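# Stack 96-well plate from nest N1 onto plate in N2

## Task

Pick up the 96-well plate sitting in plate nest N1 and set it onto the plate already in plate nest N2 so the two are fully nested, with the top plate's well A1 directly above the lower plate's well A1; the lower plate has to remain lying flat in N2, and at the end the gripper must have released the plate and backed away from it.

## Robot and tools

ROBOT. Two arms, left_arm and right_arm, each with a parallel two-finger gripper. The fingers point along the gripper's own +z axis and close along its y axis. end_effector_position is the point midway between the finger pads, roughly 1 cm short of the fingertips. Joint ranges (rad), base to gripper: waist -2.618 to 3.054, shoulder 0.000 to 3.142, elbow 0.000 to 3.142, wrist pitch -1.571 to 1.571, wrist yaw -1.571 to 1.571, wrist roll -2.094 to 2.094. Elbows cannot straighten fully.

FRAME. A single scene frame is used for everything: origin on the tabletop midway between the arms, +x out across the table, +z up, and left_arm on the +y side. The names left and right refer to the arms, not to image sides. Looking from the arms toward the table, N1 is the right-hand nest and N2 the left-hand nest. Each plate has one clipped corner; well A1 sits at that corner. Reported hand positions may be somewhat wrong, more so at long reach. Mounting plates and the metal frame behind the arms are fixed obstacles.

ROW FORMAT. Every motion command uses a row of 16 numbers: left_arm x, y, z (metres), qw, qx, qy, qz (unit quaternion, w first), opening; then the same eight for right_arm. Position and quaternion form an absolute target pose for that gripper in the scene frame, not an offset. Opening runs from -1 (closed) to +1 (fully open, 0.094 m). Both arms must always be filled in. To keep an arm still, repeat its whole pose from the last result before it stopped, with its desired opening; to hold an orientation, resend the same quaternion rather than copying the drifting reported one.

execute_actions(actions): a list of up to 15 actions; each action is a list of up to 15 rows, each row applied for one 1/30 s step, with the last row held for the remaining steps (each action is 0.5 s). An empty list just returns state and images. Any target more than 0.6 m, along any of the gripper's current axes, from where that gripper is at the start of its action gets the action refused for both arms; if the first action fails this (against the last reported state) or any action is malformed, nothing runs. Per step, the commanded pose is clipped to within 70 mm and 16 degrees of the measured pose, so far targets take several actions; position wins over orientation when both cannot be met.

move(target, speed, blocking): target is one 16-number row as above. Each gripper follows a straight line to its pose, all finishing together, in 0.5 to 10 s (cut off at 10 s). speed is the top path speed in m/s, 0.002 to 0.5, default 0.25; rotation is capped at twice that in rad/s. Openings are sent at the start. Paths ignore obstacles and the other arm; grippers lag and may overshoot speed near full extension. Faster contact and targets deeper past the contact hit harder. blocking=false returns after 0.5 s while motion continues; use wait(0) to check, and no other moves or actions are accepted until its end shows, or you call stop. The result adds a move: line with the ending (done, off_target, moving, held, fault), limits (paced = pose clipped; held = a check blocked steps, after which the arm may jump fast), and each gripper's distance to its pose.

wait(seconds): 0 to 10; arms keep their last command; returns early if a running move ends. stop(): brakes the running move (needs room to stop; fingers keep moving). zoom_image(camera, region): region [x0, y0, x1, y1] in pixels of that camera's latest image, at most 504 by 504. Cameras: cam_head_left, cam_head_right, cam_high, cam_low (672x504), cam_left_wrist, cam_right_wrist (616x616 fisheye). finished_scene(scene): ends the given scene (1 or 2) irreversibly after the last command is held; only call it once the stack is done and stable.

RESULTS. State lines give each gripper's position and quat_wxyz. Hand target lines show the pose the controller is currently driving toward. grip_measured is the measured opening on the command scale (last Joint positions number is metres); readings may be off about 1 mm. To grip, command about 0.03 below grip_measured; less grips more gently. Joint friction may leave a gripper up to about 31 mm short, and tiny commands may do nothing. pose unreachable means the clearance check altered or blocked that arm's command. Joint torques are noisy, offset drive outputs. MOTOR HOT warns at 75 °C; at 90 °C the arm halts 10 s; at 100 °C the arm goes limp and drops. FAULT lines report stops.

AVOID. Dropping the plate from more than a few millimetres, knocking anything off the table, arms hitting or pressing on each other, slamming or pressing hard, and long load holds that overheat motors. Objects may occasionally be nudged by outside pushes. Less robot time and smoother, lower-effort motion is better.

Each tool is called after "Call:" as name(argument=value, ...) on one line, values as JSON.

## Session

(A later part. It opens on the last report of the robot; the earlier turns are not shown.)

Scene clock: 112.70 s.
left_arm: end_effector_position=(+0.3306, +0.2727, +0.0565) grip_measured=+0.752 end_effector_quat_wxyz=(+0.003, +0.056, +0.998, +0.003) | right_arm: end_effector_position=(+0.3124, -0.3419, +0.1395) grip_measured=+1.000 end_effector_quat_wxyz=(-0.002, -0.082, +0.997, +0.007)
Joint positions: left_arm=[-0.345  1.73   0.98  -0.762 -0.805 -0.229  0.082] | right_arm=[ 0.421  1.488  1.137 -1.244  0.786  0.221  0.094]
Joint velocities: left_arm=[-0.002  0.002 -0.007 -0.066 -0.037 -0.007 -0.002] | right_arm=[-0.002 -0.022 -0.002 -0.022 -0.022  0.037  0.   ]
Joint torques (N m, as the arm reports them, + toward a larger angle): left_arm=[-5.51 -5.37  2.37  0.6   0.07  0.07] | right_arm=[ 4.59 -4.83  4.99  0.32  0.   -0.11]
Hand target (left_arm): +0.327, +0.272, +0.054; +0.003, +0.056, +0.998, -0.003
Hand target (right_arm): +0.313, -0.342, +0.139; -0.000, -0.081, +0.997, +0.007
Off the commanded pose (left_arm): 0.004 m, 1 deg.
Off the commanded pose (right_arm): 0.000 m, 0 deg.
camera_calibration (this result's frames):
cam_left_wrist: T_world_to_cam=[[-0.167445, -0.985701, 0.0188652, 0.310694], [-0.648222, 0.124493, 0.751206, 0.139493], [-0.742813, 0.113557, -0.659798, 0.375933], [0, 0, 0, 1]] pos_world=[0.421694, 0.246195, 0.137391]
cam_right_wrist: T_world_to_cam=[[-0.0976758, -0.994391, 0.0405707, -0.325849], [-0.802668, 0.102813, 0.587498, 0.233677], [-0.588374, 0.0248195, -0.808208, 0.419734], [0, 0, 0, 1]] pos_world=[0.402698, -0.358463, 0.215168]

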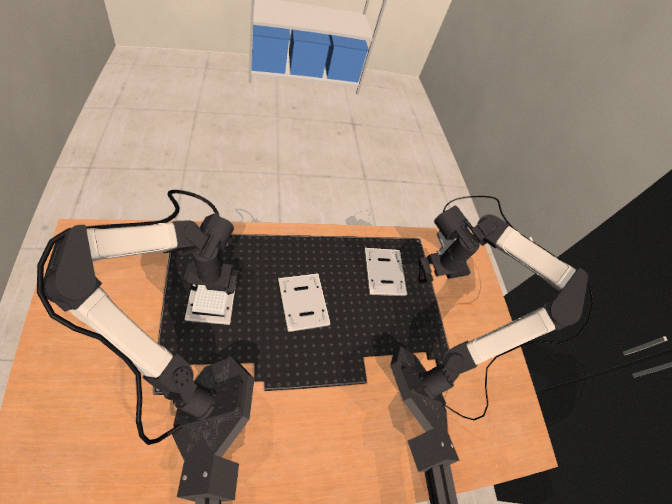

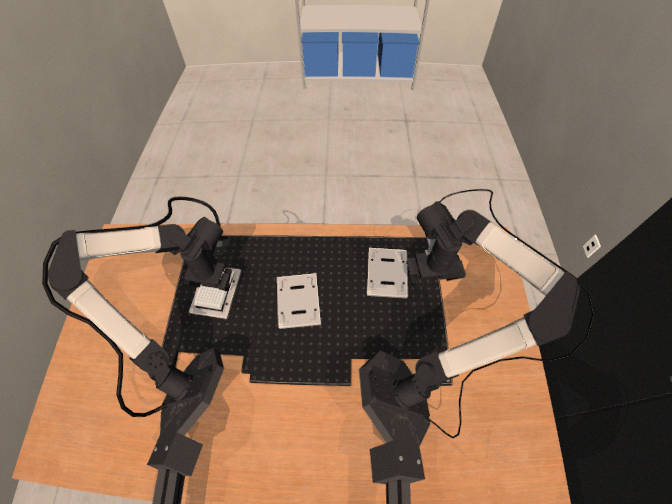

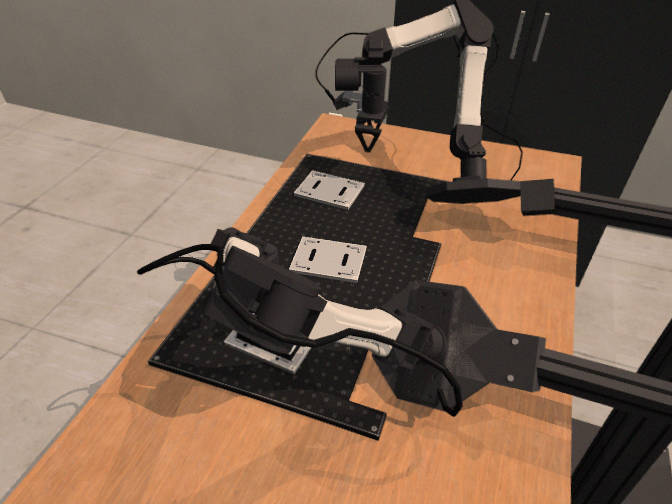

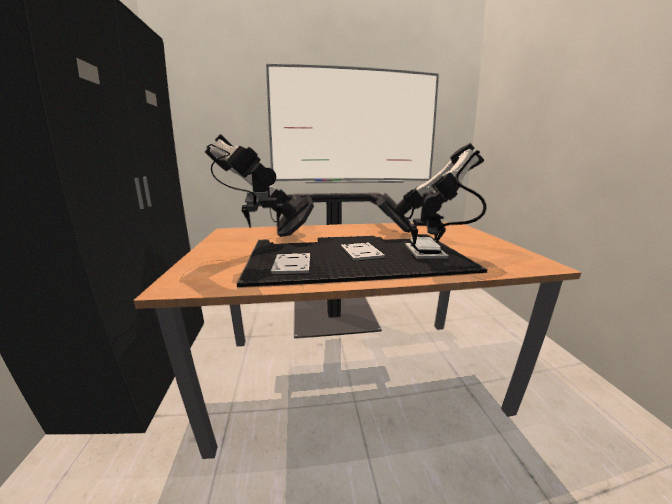

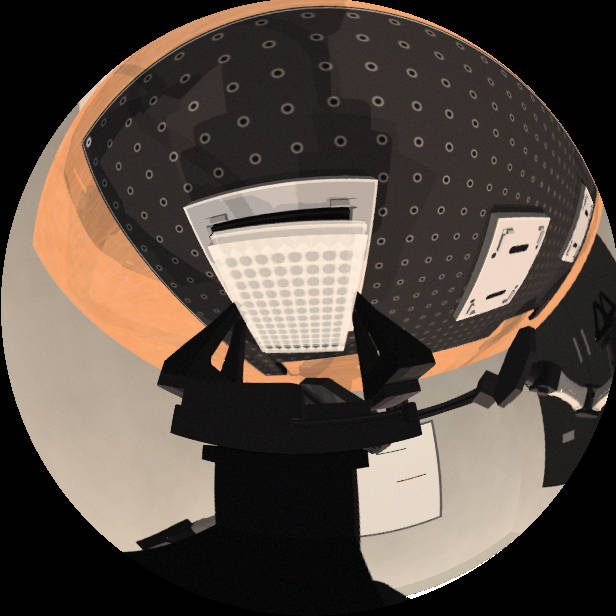

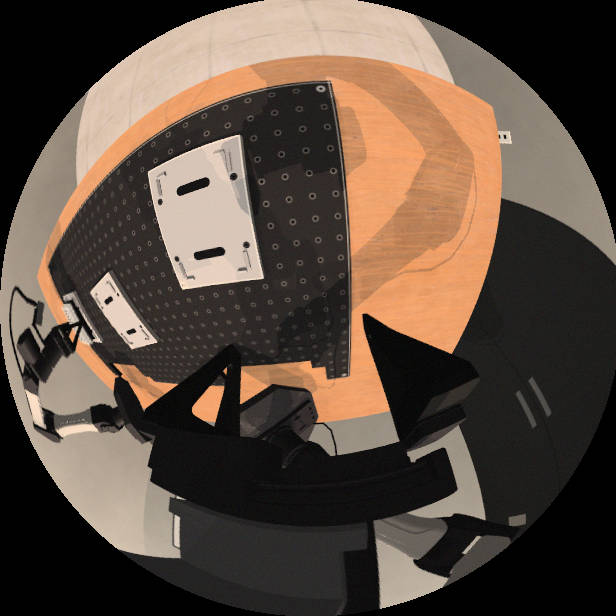

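Call:
execute_actions(actions=[[[0.343,0.284,0.072,0.003,0.036,0.999,0,0.7,0.3125,-0.342,0.1395,0,-0.081,0.997,0.007,1]],[[0.332,0.2755,0.062,0.003,0.042,0.999,-0.003,0.7,0.3125,-0.342,0.1395,0,-0.081,0.997,0.007,1]],[[0.329,0.275,0.055,0.003,0.042,0.999,-0.003,0.7,0.3125,-0.342,0.1395,0,-0.081,0.997,0.007,1]]])

Call:
zoom_image(camera="cam_left_wrist", region=[190,150,400,280])

Call:
zoom_image(camera="cam_head_left", region=[178,270,248,330])

Scene clock: 124.53 s.
left_arm: end_effector_position=(+0.3316, +0.2745, +0.0565) grip_measured=+0.752 end_effector_quat_wxyz=(+0.001, +0.045, +0.999, +0.003) | right_arm: end_effector_position=(+0.3124, -0.3419, +0.1395) grip_measured=+1.000 end_effector_quat_wxyz=(-0.002, -0.082, +0.997, +0.007)
Joint positions: left_arm=[-0.34   1.73   0.988 -0.77  -0.804 -0.248  0.082] | right_arm=[ 0.421  1.488  1.137 -1.244  0.786  0.221  0.094]
Joint velocities: left_arm=[-0.017 -0.002 -0.012 -0.007  0.022 -0.007 -0.   ] | right_arm=[ 0.002  0.017 -0.017  0.022 -0.007 -0.007  0.   ]
Joint torques (N m, as the arm reports them, + toward a larger angle): left_arm=[-5.46 -5.78  2.37  0.63  0.05  0.07] | right_arm=[ 4.58 -4.82  5.    0.32  0.   -0.11]
Hand target (left_arm): +0.329, +0.275, +0.055; +0.002, +0.042, +0.999, -0.003
Hand target (right_arm): +0.313, -0.342, +0.139; -0.000, -0.081, +0.997, +0.007
Off the commanded pose (left_arm): 0.003 m, 1 deg.
Off the commanded pose (right_arm): 0.000 m, 0 deg.
camera_calibration (this result's frames):
cam_left_wrist: T_world_to_cam=[[-0.145241, -0.989206, 0.0194181, 0.306193], [-0.647902, 0.109925, 0.753751, 0.143655], [-0.747749, 0.0968942, -0.656874, 0.382558], [0, 0, 0, 1]] pos_world=[0.423603, 0.250029, 0.137067]
cam_right_wrist: T_world_to_cam=[[-0.0976758, -0.994391, 0.0405707, -0.325849], [-0.802668, 0.102813, 0.587498, 0.233677], [-0.588374, 0.0248195, -0.808208, 0.419734], [0, 0, 0, 1]] pos_world=[0.402698, -0.358463, 0.215168]

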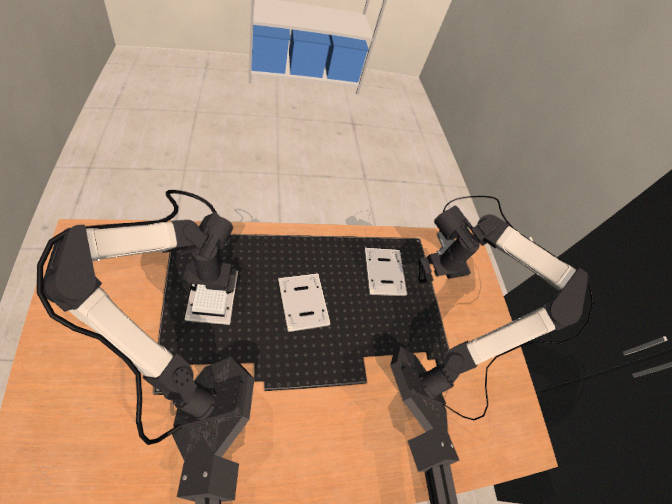

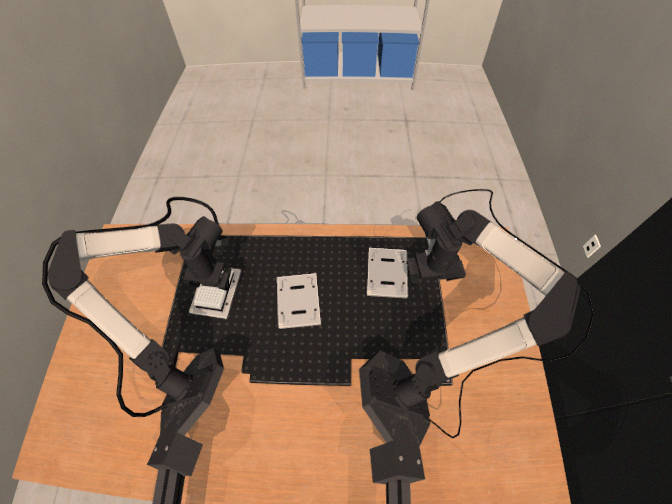

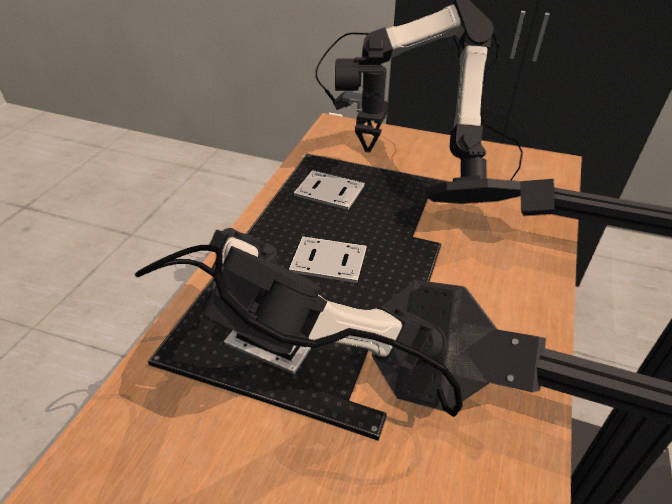

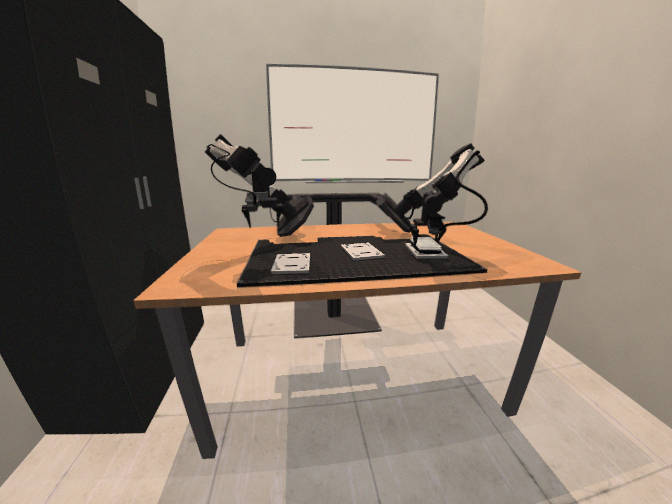

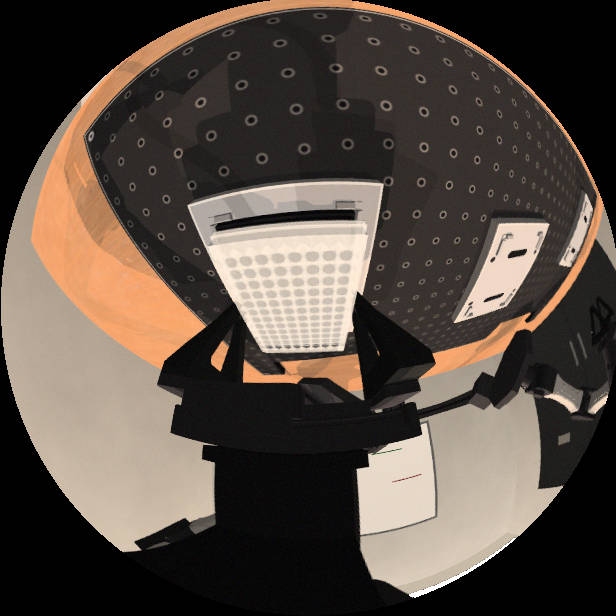

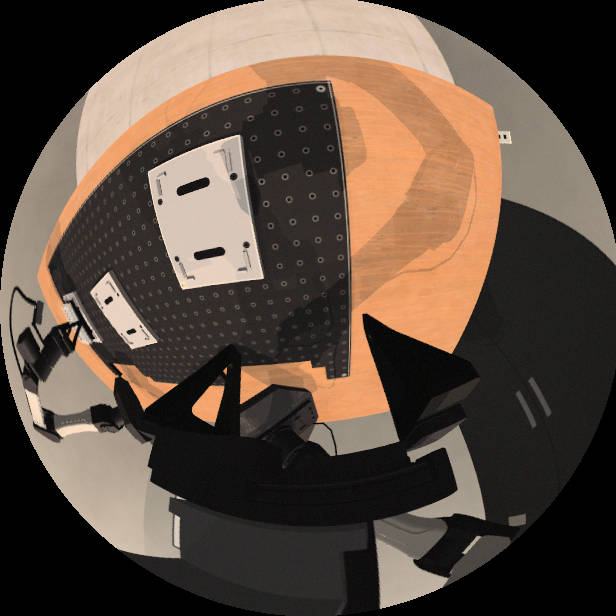

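Region (190, 150, 400, 280) of cam_left_wrist's 616x616 image, scaled by 2.400, with more detail than that image has; it fills the top 312 rows of this view, and the rest is white.

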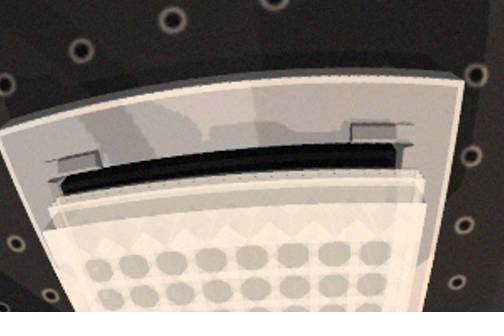

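Region (178, 270, 248, 330) of cam_head_left's 672x504 image, scaled by 7.200, with more detail than that image has; it fills the top 432 rows of this view, and the rest is white.

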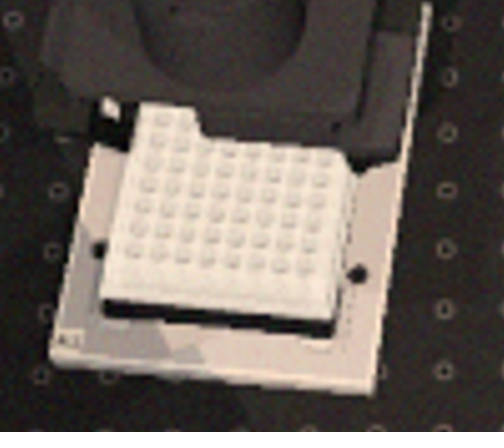

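Call:
execute_actions(actions=[[[0.345,0.288,0.073,0.003,0.030,0.999,0.003,0.7,0.3125,-0.342,0.1395,0,-0.081,0.997,0.007,1]],[[0.334,0.278,0.062,0.004,0.038,0.999,0,0.7,0.3125,-0.342,0.1395,0,-0.081,0.997,0.007,1]],[[0.3305,0.2775,0.055,0.004,0.038,0.999,0,0.7,0.3125,-0.342,0.1395,0,-0.081,0.997,0.007,1]]])

Call:
zoom_image(camera="cam_left_wrist", region=[190,150,400,280])

Call:
zoom_image(camera="cam_head_left", region=[178,270,248,330])

Scene clock: 130.80 s.
left_arm: end_effector_position=(+0.3334, +0.2767, +0.0573) grip_measured=+0.752 end_effector_quat_wxyz=(+0.003, +0.039, +0.999, +0.002) | right_arm: end_effector_position=(+0.3124, -0.3419, +0.1395) grip_measured=+1.000 end_effector_quat_wxyz=(-0.002, -0.082, +0.997, +0.007)
Joint positions: left_arm=[-0.335  1.723  0.99  -0.768 -0.804 -0.249  0.082] | right_arm=[ 0.421  1.488  1.137 -1.244  0.786  0.221  0.094]
Joint velocities: left_arm=[-0.007 -0.022  0.017 -0.007  0.037 -0.007  0.001] | right_arm=[ 0.002  0.002 -0.017 -0.007  0.037 -0.022  0.   ]
Joint torques (N m, as the arm reports them, + toward a larger angle): left_arm=[-5.46 -5.47  2.49  0.62 -0.01  0.06] | right_arm=[ 4.6  -4.83  5.01  0.32  0.   -0.11]
Hand target (left_arm): +0.331, +0.277, +0.055; +0.004, +0.038, +0.999, +0.000
Hand target (right_arm): +0.313, -0.342, +0.139; -0.000, -0.081, +0.997, +0.007
Off the commanded pose (left_arm): 0.004 m, 0 deg.
Off the commanded pose (right_arm): 0.000 m, 0 deg.
camera_calibration (this result's frames):
cam_left_wrist: T_world_to_cam=[[-0.133569, -0.990838, 0.0200004, 0.305201], [-0.6524, 0.103102, 0.750829, 0.147559], [-0.746012, 0.087239, -0.660194, 0.38649], [0, 0, 0, 1]] pos_world=[0.425359, 0.253474, 0.138263]
cam_right_wrist: T_world_to_cam=[[-0.0976758, -0.994391, 0.0405707, -0.325849], [-0.802668, 0.102813, 0.587498, 0.233677], [-0.588374, 0.0248195, -0.808208, 0.419734], [0, 0, 0, 1]] pos_world=[0.402698, -0.358463, 0.215168]

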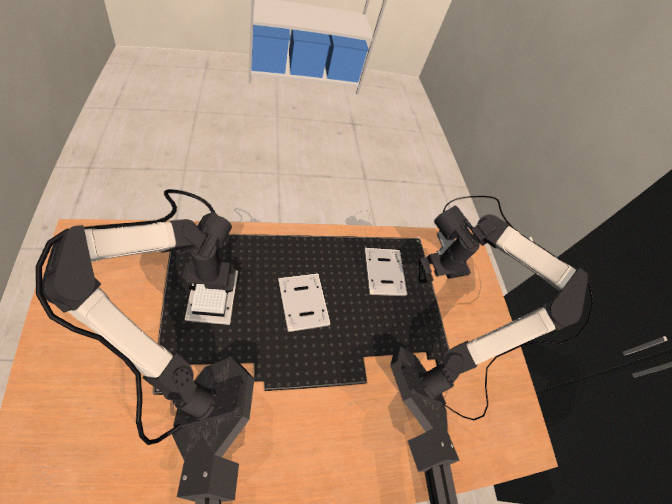

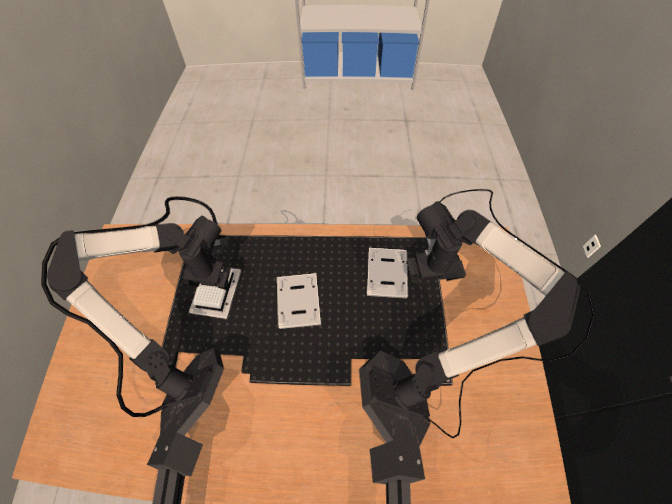

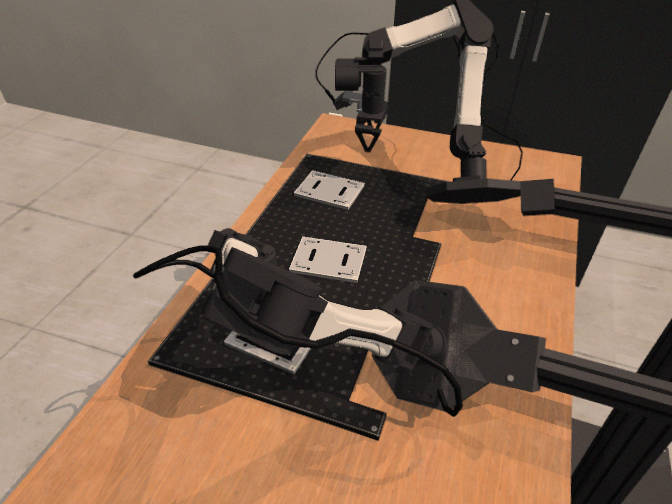

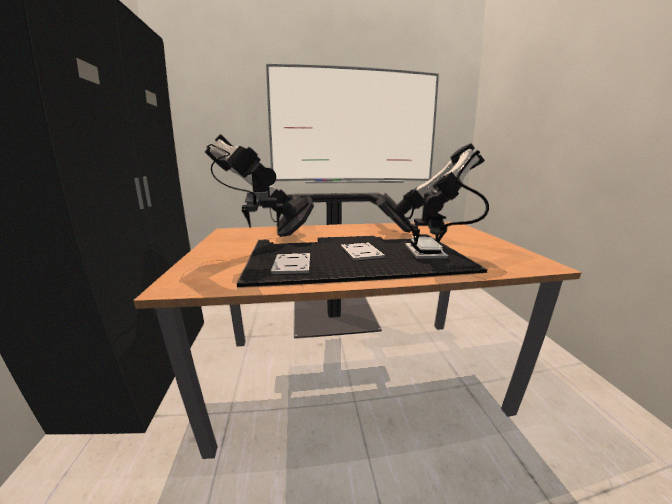

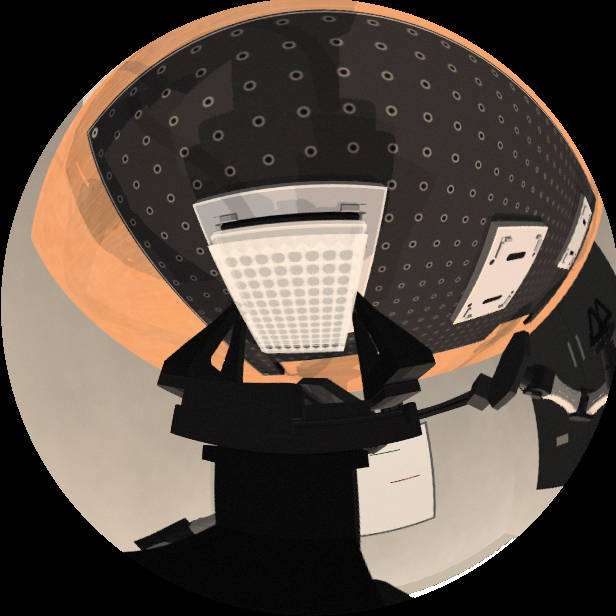

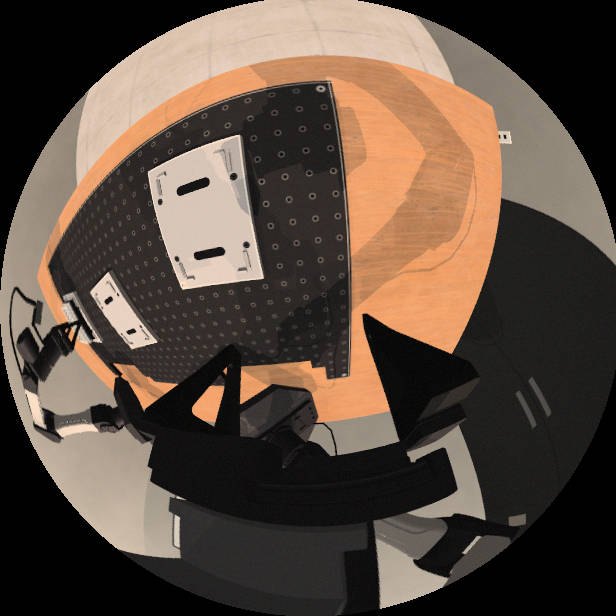

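Region (190, 150, 400, 280) of cam_left_wrist's 616x616 image, scaled by 2.400, with more detail than that image has; it fills the top 312 rows of this view, and the rest is white.

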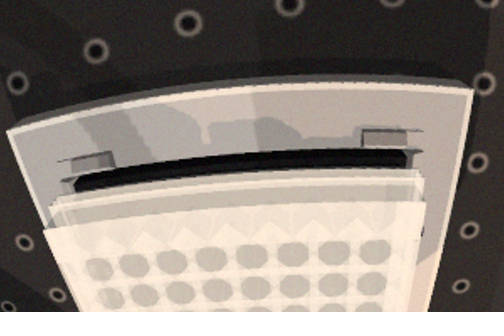

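Region (178, 270, 248, 330) of cam_head_left's 672x504 image, scaled by 7.200, with more detail than that image has; it fills the top 432 rows of this view, and the rest is white.

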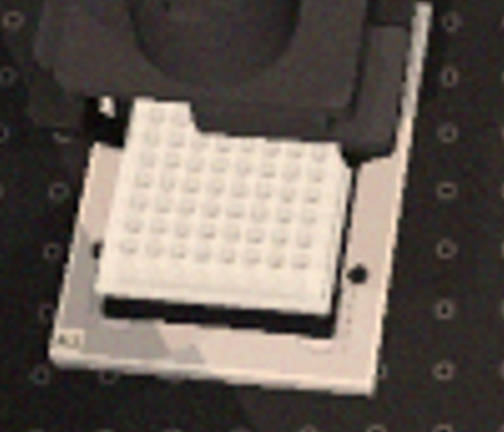

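Looks aligned. Lower.

Call:
execute_actions(actions=[[[0.330,0.276,0.051,0.002,0.038,0.999,0,0.7,0.3125,-0.342,0.1395,0,-0.081,0.997,0.007,1]],[[0.330,0.275,0.047,0,0.038,0.999,0,0.7,0.3125,-0.342,0.1395,0,-0.081,0.997,0.007,1]]])

Call:
zoom_image(camera="cam_left_wrist", region=[190,150,400,280])

Call:
zoom_image(camera="cam_head_left", region=[178,270,248,330])

Scene clock: 137.67 s.
left_arm: end_effector_position=(+0.3376, +0.2783, +0.0546) grip_measured=+0.752 end_effector_quat_wxyz=(+0.007, +0.030, +1.000, +0.001) | right_arm: end_effector_position=(+0.3124, -0.3419, +0.1395) grip_measured=+1.000 end_effector_quat_wxyz=(-0.002, -0.082, +0.997, +0.007)
Joint positions: left_arm=[-0.322  1.723  0.99  -0.742 -0.803 -0.238  0.082] | right_arm=[ 0.421  1.488  1.137 -1.244  0.786  0.221  0.094]
Joint velocities: left_arm=[-0.007  0.002  0.022 -0.022  0.007  0.007 -0.001] | right_arm=[-0.002 -0.007  0.002  0.007 -0.095 -0.007  0.   ]
Joint torques (N m, as the arm reports them, + toward a larger angle): left_arm=[-5.41 -4.17  1.9   0.72  0.03  0.08] | right_arm=[ 4.59 -4.83  5.01  0.32  0.   -0.12]
Hand target (left_arm): +0.330, +0.275, +0.047; -0.000, +0.038, +0.999, +0.000
Hand target (right_arm): +0.313, -0.342, +0.139; -0.000, -0.081, +0.997, +0.007
Off the commanded pose (left_arm): 0.011 m, 1 deg.
Off the commanded pose (right_arm): 0.000 m, 0 deg.
camera_calibration (this result's frames):
cam_left_wrist: T_world_to_cam=[[-0.116162, -0.993006, 0.021119, 0.302061], [-0.660721, 0.0931322, 0.744832, 0.158114], [-0.741589, 0.0725675, -0.666918, 0.390668], [0, 0, 0, 1]] pos_world=[0.429272, 0.256874, 0.136396]
cam_right_wrist: T_world_to_cam=[[-0.0976758, -0.994391, 0.0405707, -0.325849], [-0.802668, 0.102813, 0.587498, 0.233677], [-0.588374, 0.0248195, -0.808208, 0.419734], [0, 0, 0, 1]] pos_world=[0.402698, -0.358463, 0.215168]

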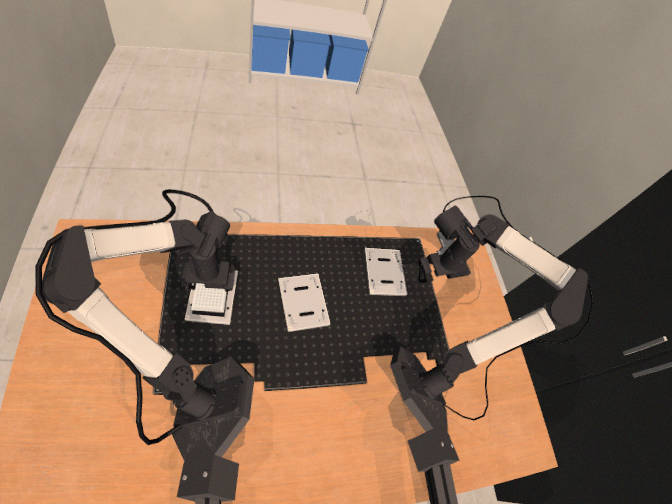

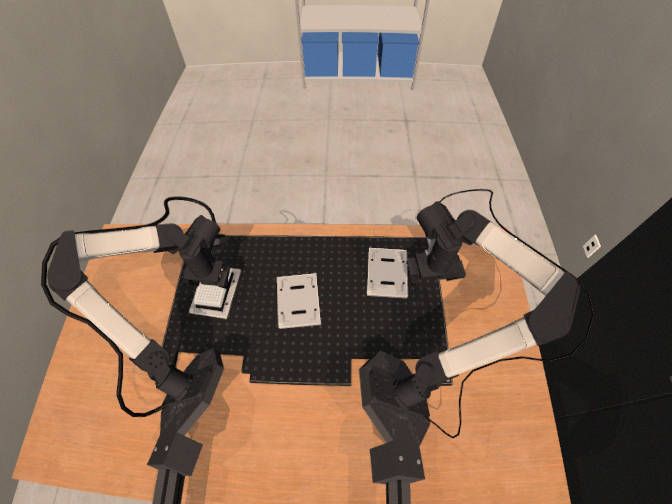

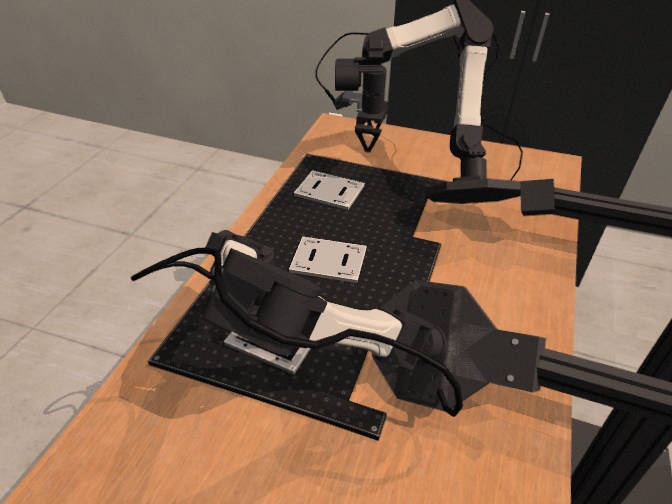

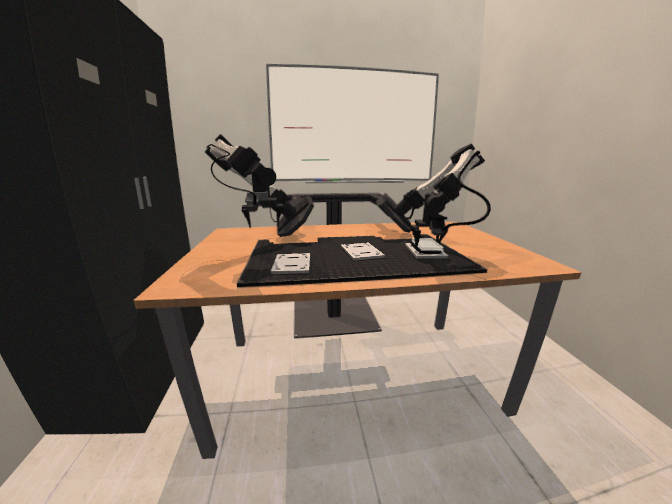

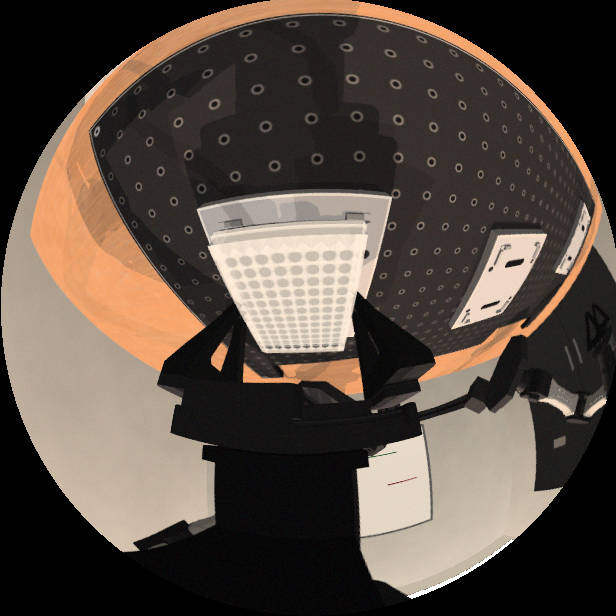

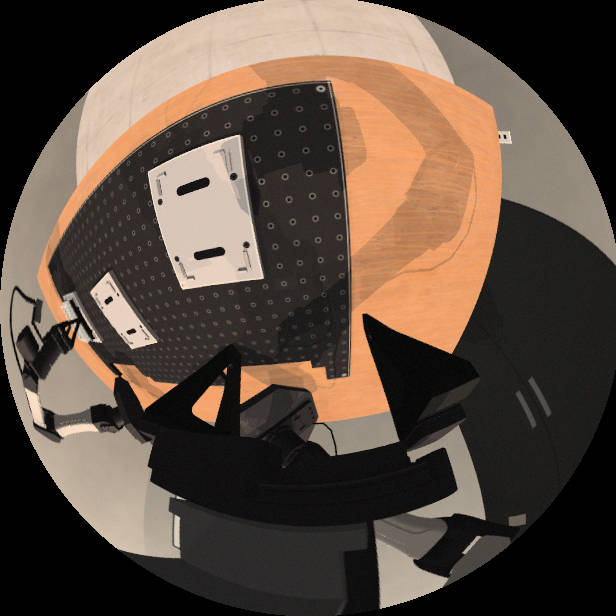

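Region (190, 150, 400, 280) of cam_left_wrist's 616x616 image, scaled by 2.400, with more detail than that image has; it fills the top 312 rows of this view, and the rest is white.

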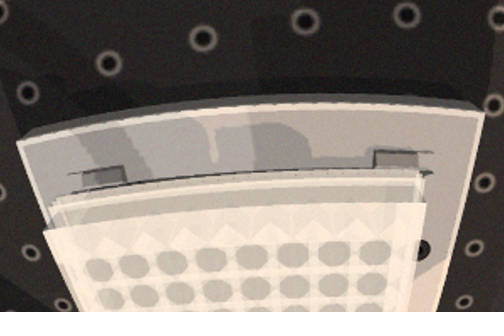

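Region (178, 270, 248, 330) of cam_head_left's 672x504 image, scaled by 7.200, with more detail than that image has; it fills the top 432 rows of this view, and the rest is white.

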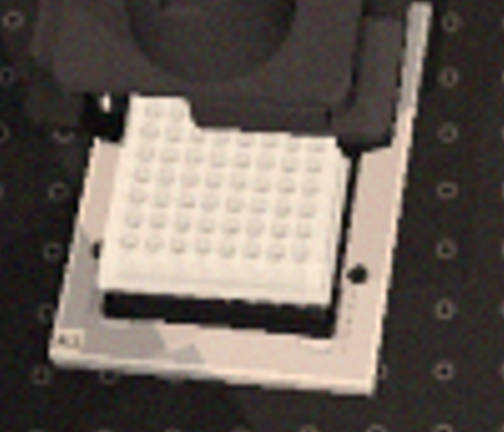

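Call:
execute_actions(actions=[[[0.327,0.275,0.048,-0.002,0.040,0.999,0,0.7,0.3125,-0.342,0.1395,0,-0.081,0.997,0.007,1]]])

Call:
zoom_image(camera="cam_left_wrist", region=[190,150,400,280])

Call:
zoom_image(camera="cam_head_left", region=[178,270,248,330])

Scene clock: 143.07 s.
left_arm: end_effector_position=(+0.3371, +0.2783, +0.0542) grip_measured=+0.752 end_effector_quat_wxyz=(+0.007, +0.030, +1.000, +0.002) | right_arm: end_effector_position=(+0.3124, -0.3419, +0.1395) grip_measured=+1.000 end_effector_quat_wxyz=(-0.002, -0.082, +0.997, +0.007)
Joint positions: left_arm=[-0.322  1.723  0.987 -0.739 -0.804 -0.238  0.082] | right_arm=[ 0.421  1.488  1.137 -1.244  0.786  0.221  0.094]
Joint velocities: left_arm=[ 0.007  0.002 -0.017 -0.037 -0.007  0.037  0.   ] | right_arm=[-0.007  0.007 -0.002 -0.037 -0.022 -0.081  0.   ]
Joint torques (N m, as the arm reports them, + toward a larger angle): left_arm=[-5.75 -4.53  1.59  0.59  0.03  0.03] | right_arm=[ 4.6  -4.83  5.    0.32  0.   -0.11]
Hand target (left_arm): +0.327, +0.275, +0.048; -0.002, +0.040, +0.999, +0.000
Hand target (right_arm): +0.313, -0.342, +0.139; -0.000, -0.081, +0.997, +0.007
Off the commanded pose (left_arm): 0.012 m, 2 deg.
Off the commanded pose (right_arm): 0.000 m, 0 deg.
camera_calibration (this result's frames):
cam_left_wrist: T_world_to_cam=[[-0.11642, -0.993, 0.0199421, 0.302099], [-0.660758, 0.0924271, 0.744886, 0.1583], [-0.741515, 0.0735428, -0.666893, 0.389752], [0, 0, 0, 1]] pos_world=[0.428776, 0.256689, 0.135983]
cam_right_wrist: T_world_to_cam=[[-0.0976758, -0.994391, 0.0405707, -0.325849], [-0.802668, 0.102813, 0.587498, 0.233677], [-0.588374, 0.0248195, -0.808208, 0.419734], [0, 0, 0, 1]] pos_world=[0.402698, -0.358463, 0.215168]

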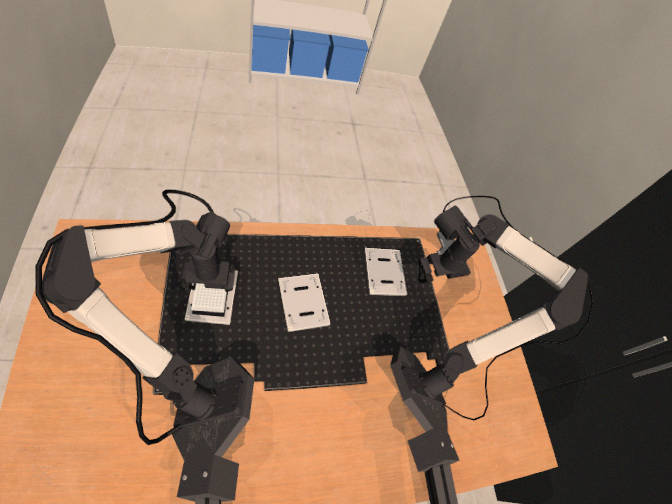

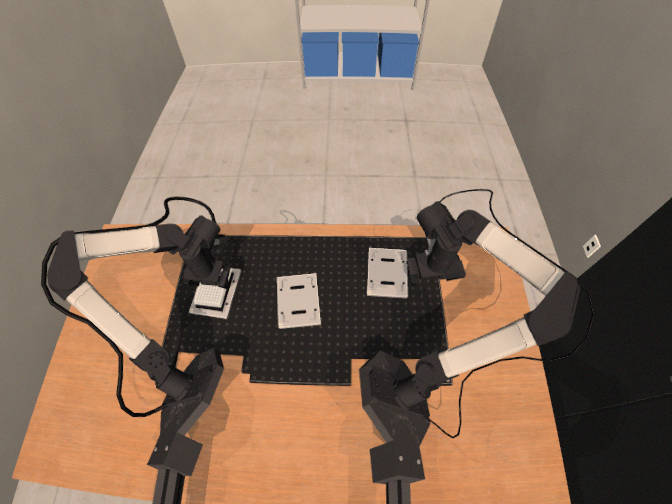

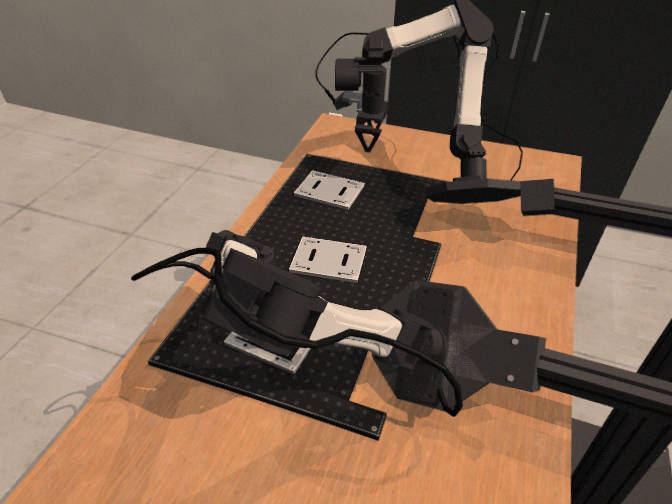

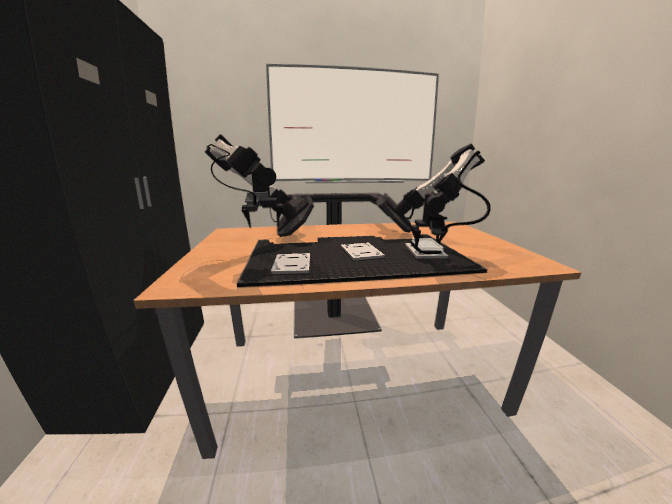

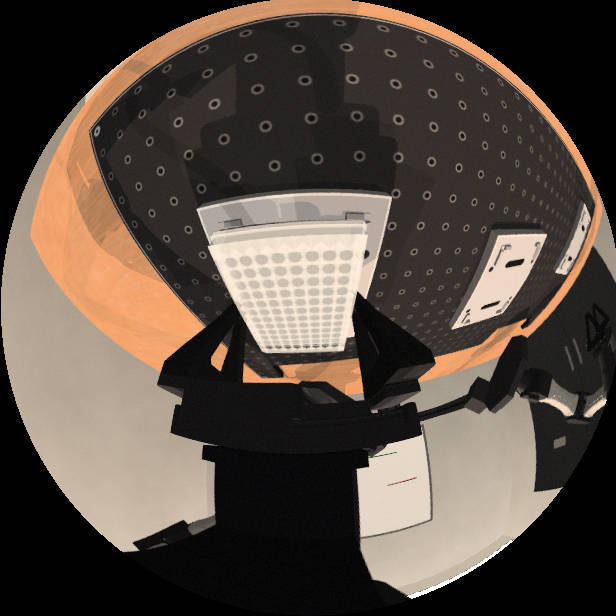

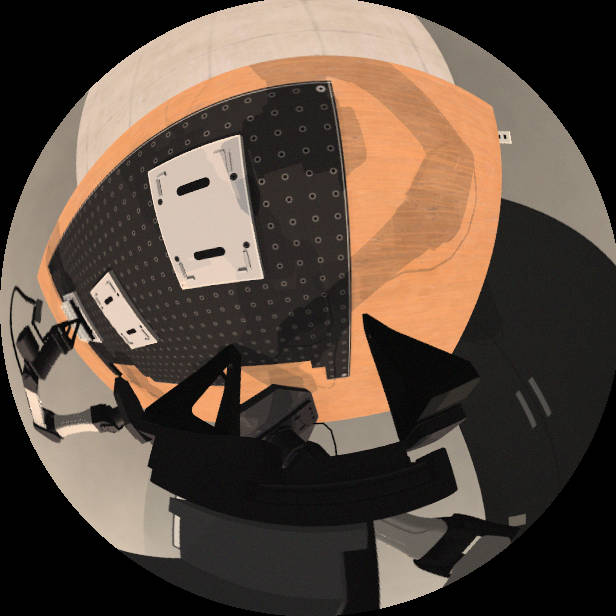

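Region (190, 150, 400, 280) of cam_left_wrist's 616x616 image, scaled by 2.400, with more detail than that image has; it fills the top 312 rows of this view, and the rest is white.

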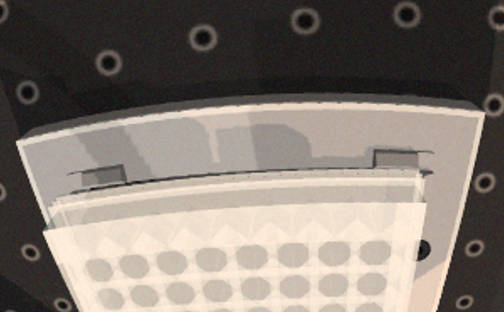

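Region (178, 270, 248, 330) of cam_head_left's 672x504 image, scaled by 7.200, with more detail than that image has; it fills the top 432 rows of this view, and the rest is white.

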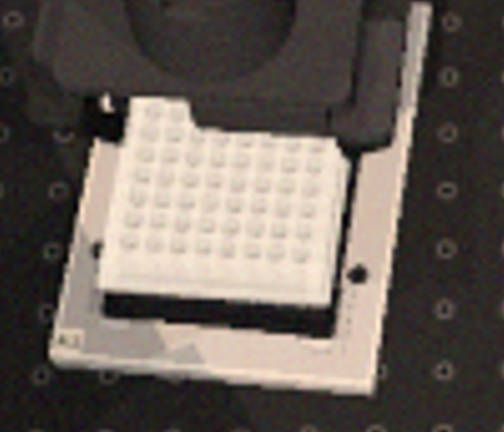

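Call:
execute_actions(actions=[[[0.345,0.288,0.073,0.003,0.030,0.999,0.003,0.7,0.3125,-0.342,0.1395,0,-0.081,0.997,0.007,1]],[[0.334,0.278,0.061,0.004,0.038,0.999,0,0.7,0.3125,-0.342,0.1395,0,-0.081,0.997,0.007,1]],[[0.3305,0.2775,0.0535,0.004,0.038,0.999,0,0.7,0.3125,-0.342,0.1395,0,-0.081,0.997,0.007,1]]])

Call:
zoom_image(camera="cam_left_wrist", region=[190,150,400,280])

Scene clock: 158.43 s.
left_arm: end_effector_position=(+0.3336, +0.2770, +0.0563) grip_measured=+0.752 end_effector_quat_wxyz=(+0.003, +0.038, +0.999, +0.002) | right_arm: end_effector_position=(+0.3124, -0.3419, +0.1395) grip_measured=+1.000 end_effector_quat_wxyz=(-0.002, -0.082, +0.997, +0.007)
Joint positions: left_arm=[-0.332  1.722  0.986 -0.76  -0.804 -0.244  0.082] | right_arm=[ 0.421  1.488  1.137 -1.244  0.786  0.221  0.094]
Joint velocities: left_arm=[-0.007 -0.007  0.012  0.081 -0.007 -0.051 -0.001] | right_arm=[-0.012 -0.002  0.002 -0.022 -0.022  0.022  0.   ]
Joint torques (N m, as the arm reports them, + toward a larger angle): left_arm=[-5.38 -5.32  2.5   0.59  0.    0.04] | right_arm=[ 4.58 -4.83  4.99  0.32 -0.01 -0.12]
Hand target (left_arm): +0.331, +0.278, +0.053; +0.003, +0.038, +0.999, +0.000
Hand target (right_arm): +0.313, -0.342, +0.139; -0.000, -0.081, +0.997, +0.007
Off the commanded pose (left_arm): 0.004 m, 0 deg.
Off the commanded pose (right_arm): 0.000 m, 0 deg.
camera_calibration (this result's frames):
cam_left_wrist: T_world_to_cam=[[-0.132883, -0.990944, 0.0192746, 0.305375], [-0.653599, 0.102232, 0.749904, 0.149137], [-0.745084, 0.087052, -0.661265, 0.385697], [0, 0, 0, 1]] pos_world=[0.425431, 0.253788, 0.137324]
cam_right_wrist: T_world_to_cam=[[-0.0976758, -0.994391, 0.0405707, -0.325849], [-0.802668, 0.102813, 0.587498, 0.233677], [-0.588374, 0.0248195, -0.808208, 0.419734], [0, 0, 0, 1]] pos_world=[0.402698, -0.358463, 0.215168]

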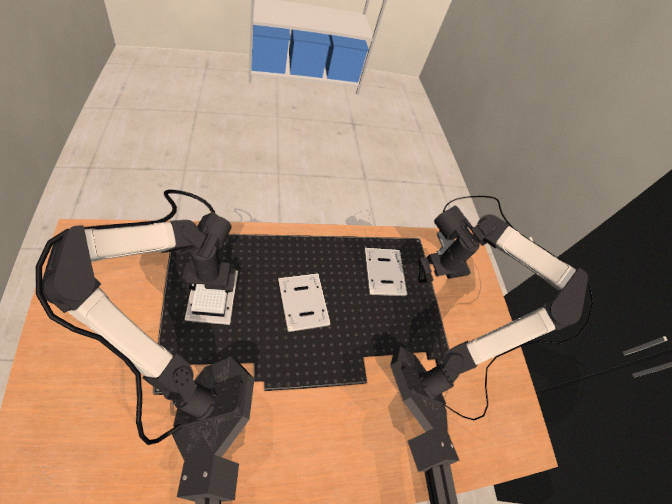

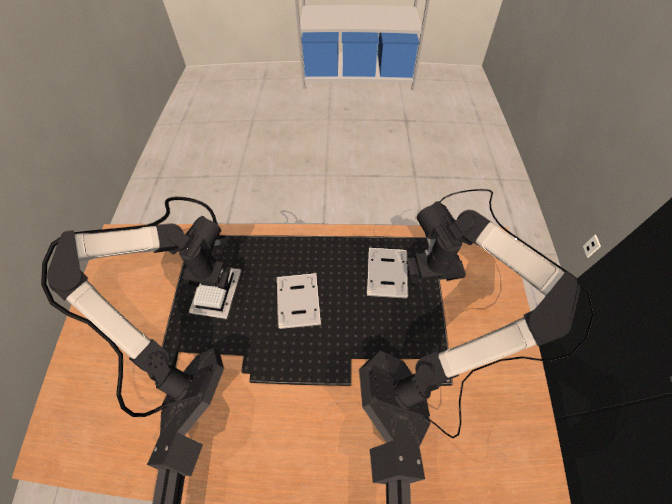

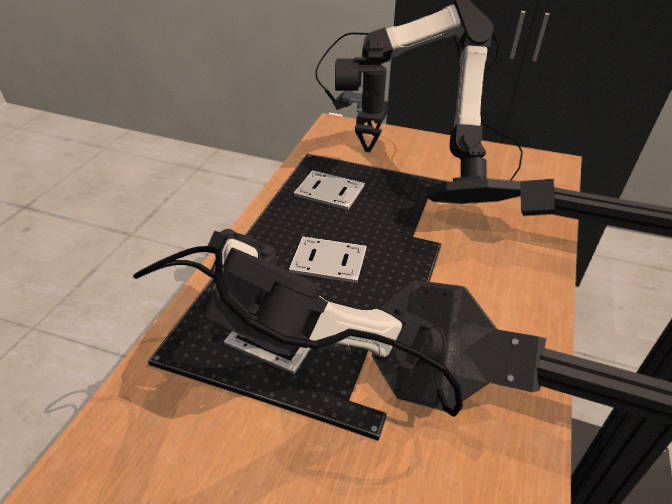

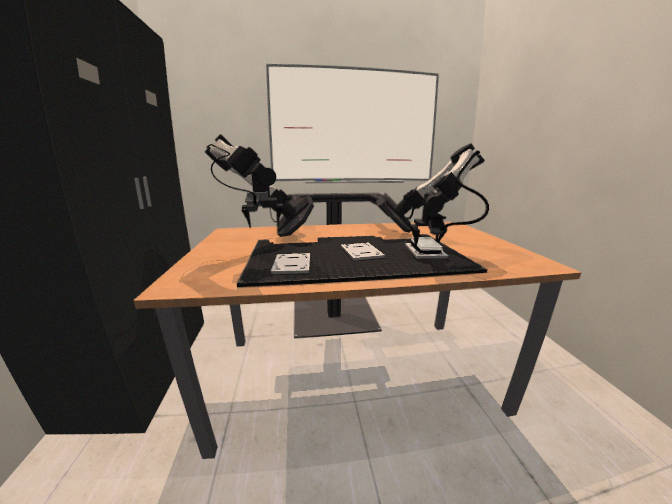

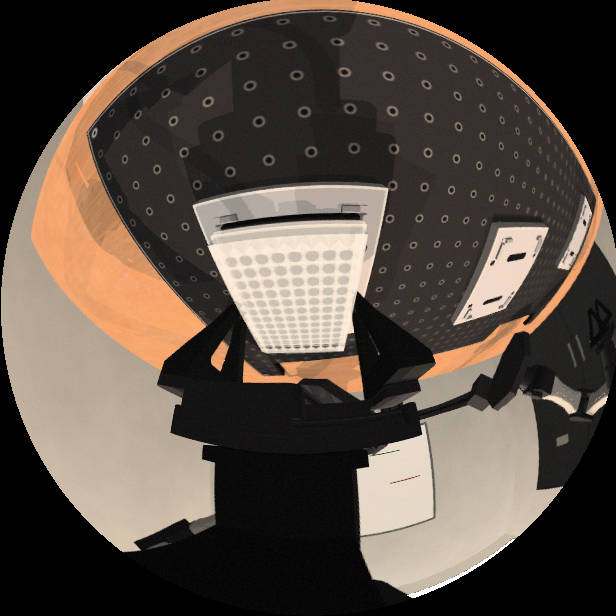

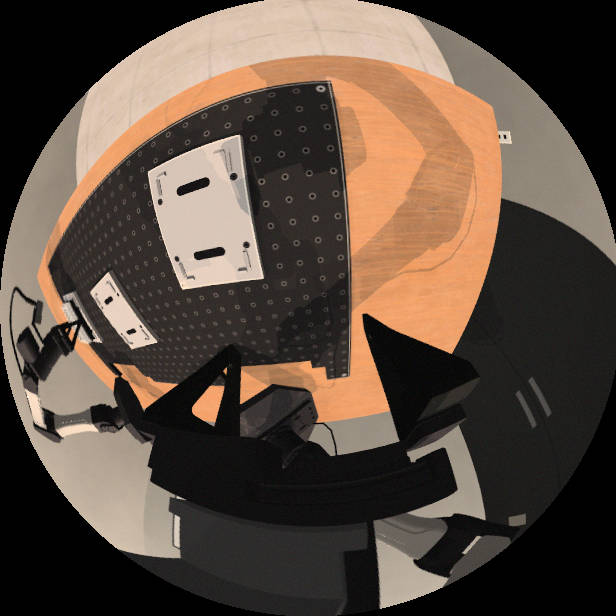

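Region (190, 150, 400, 280) of cam_left_wrist's 616x616 image, scaled by 2.400, with more detail than that image has; it fills the top 312 rows of this view, and the rest is white.

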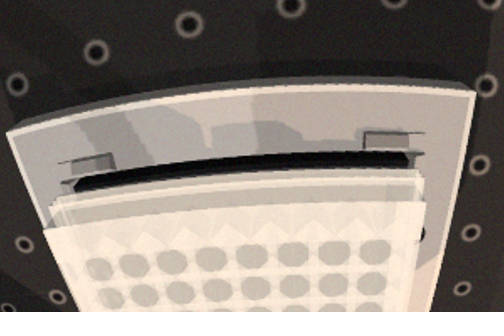

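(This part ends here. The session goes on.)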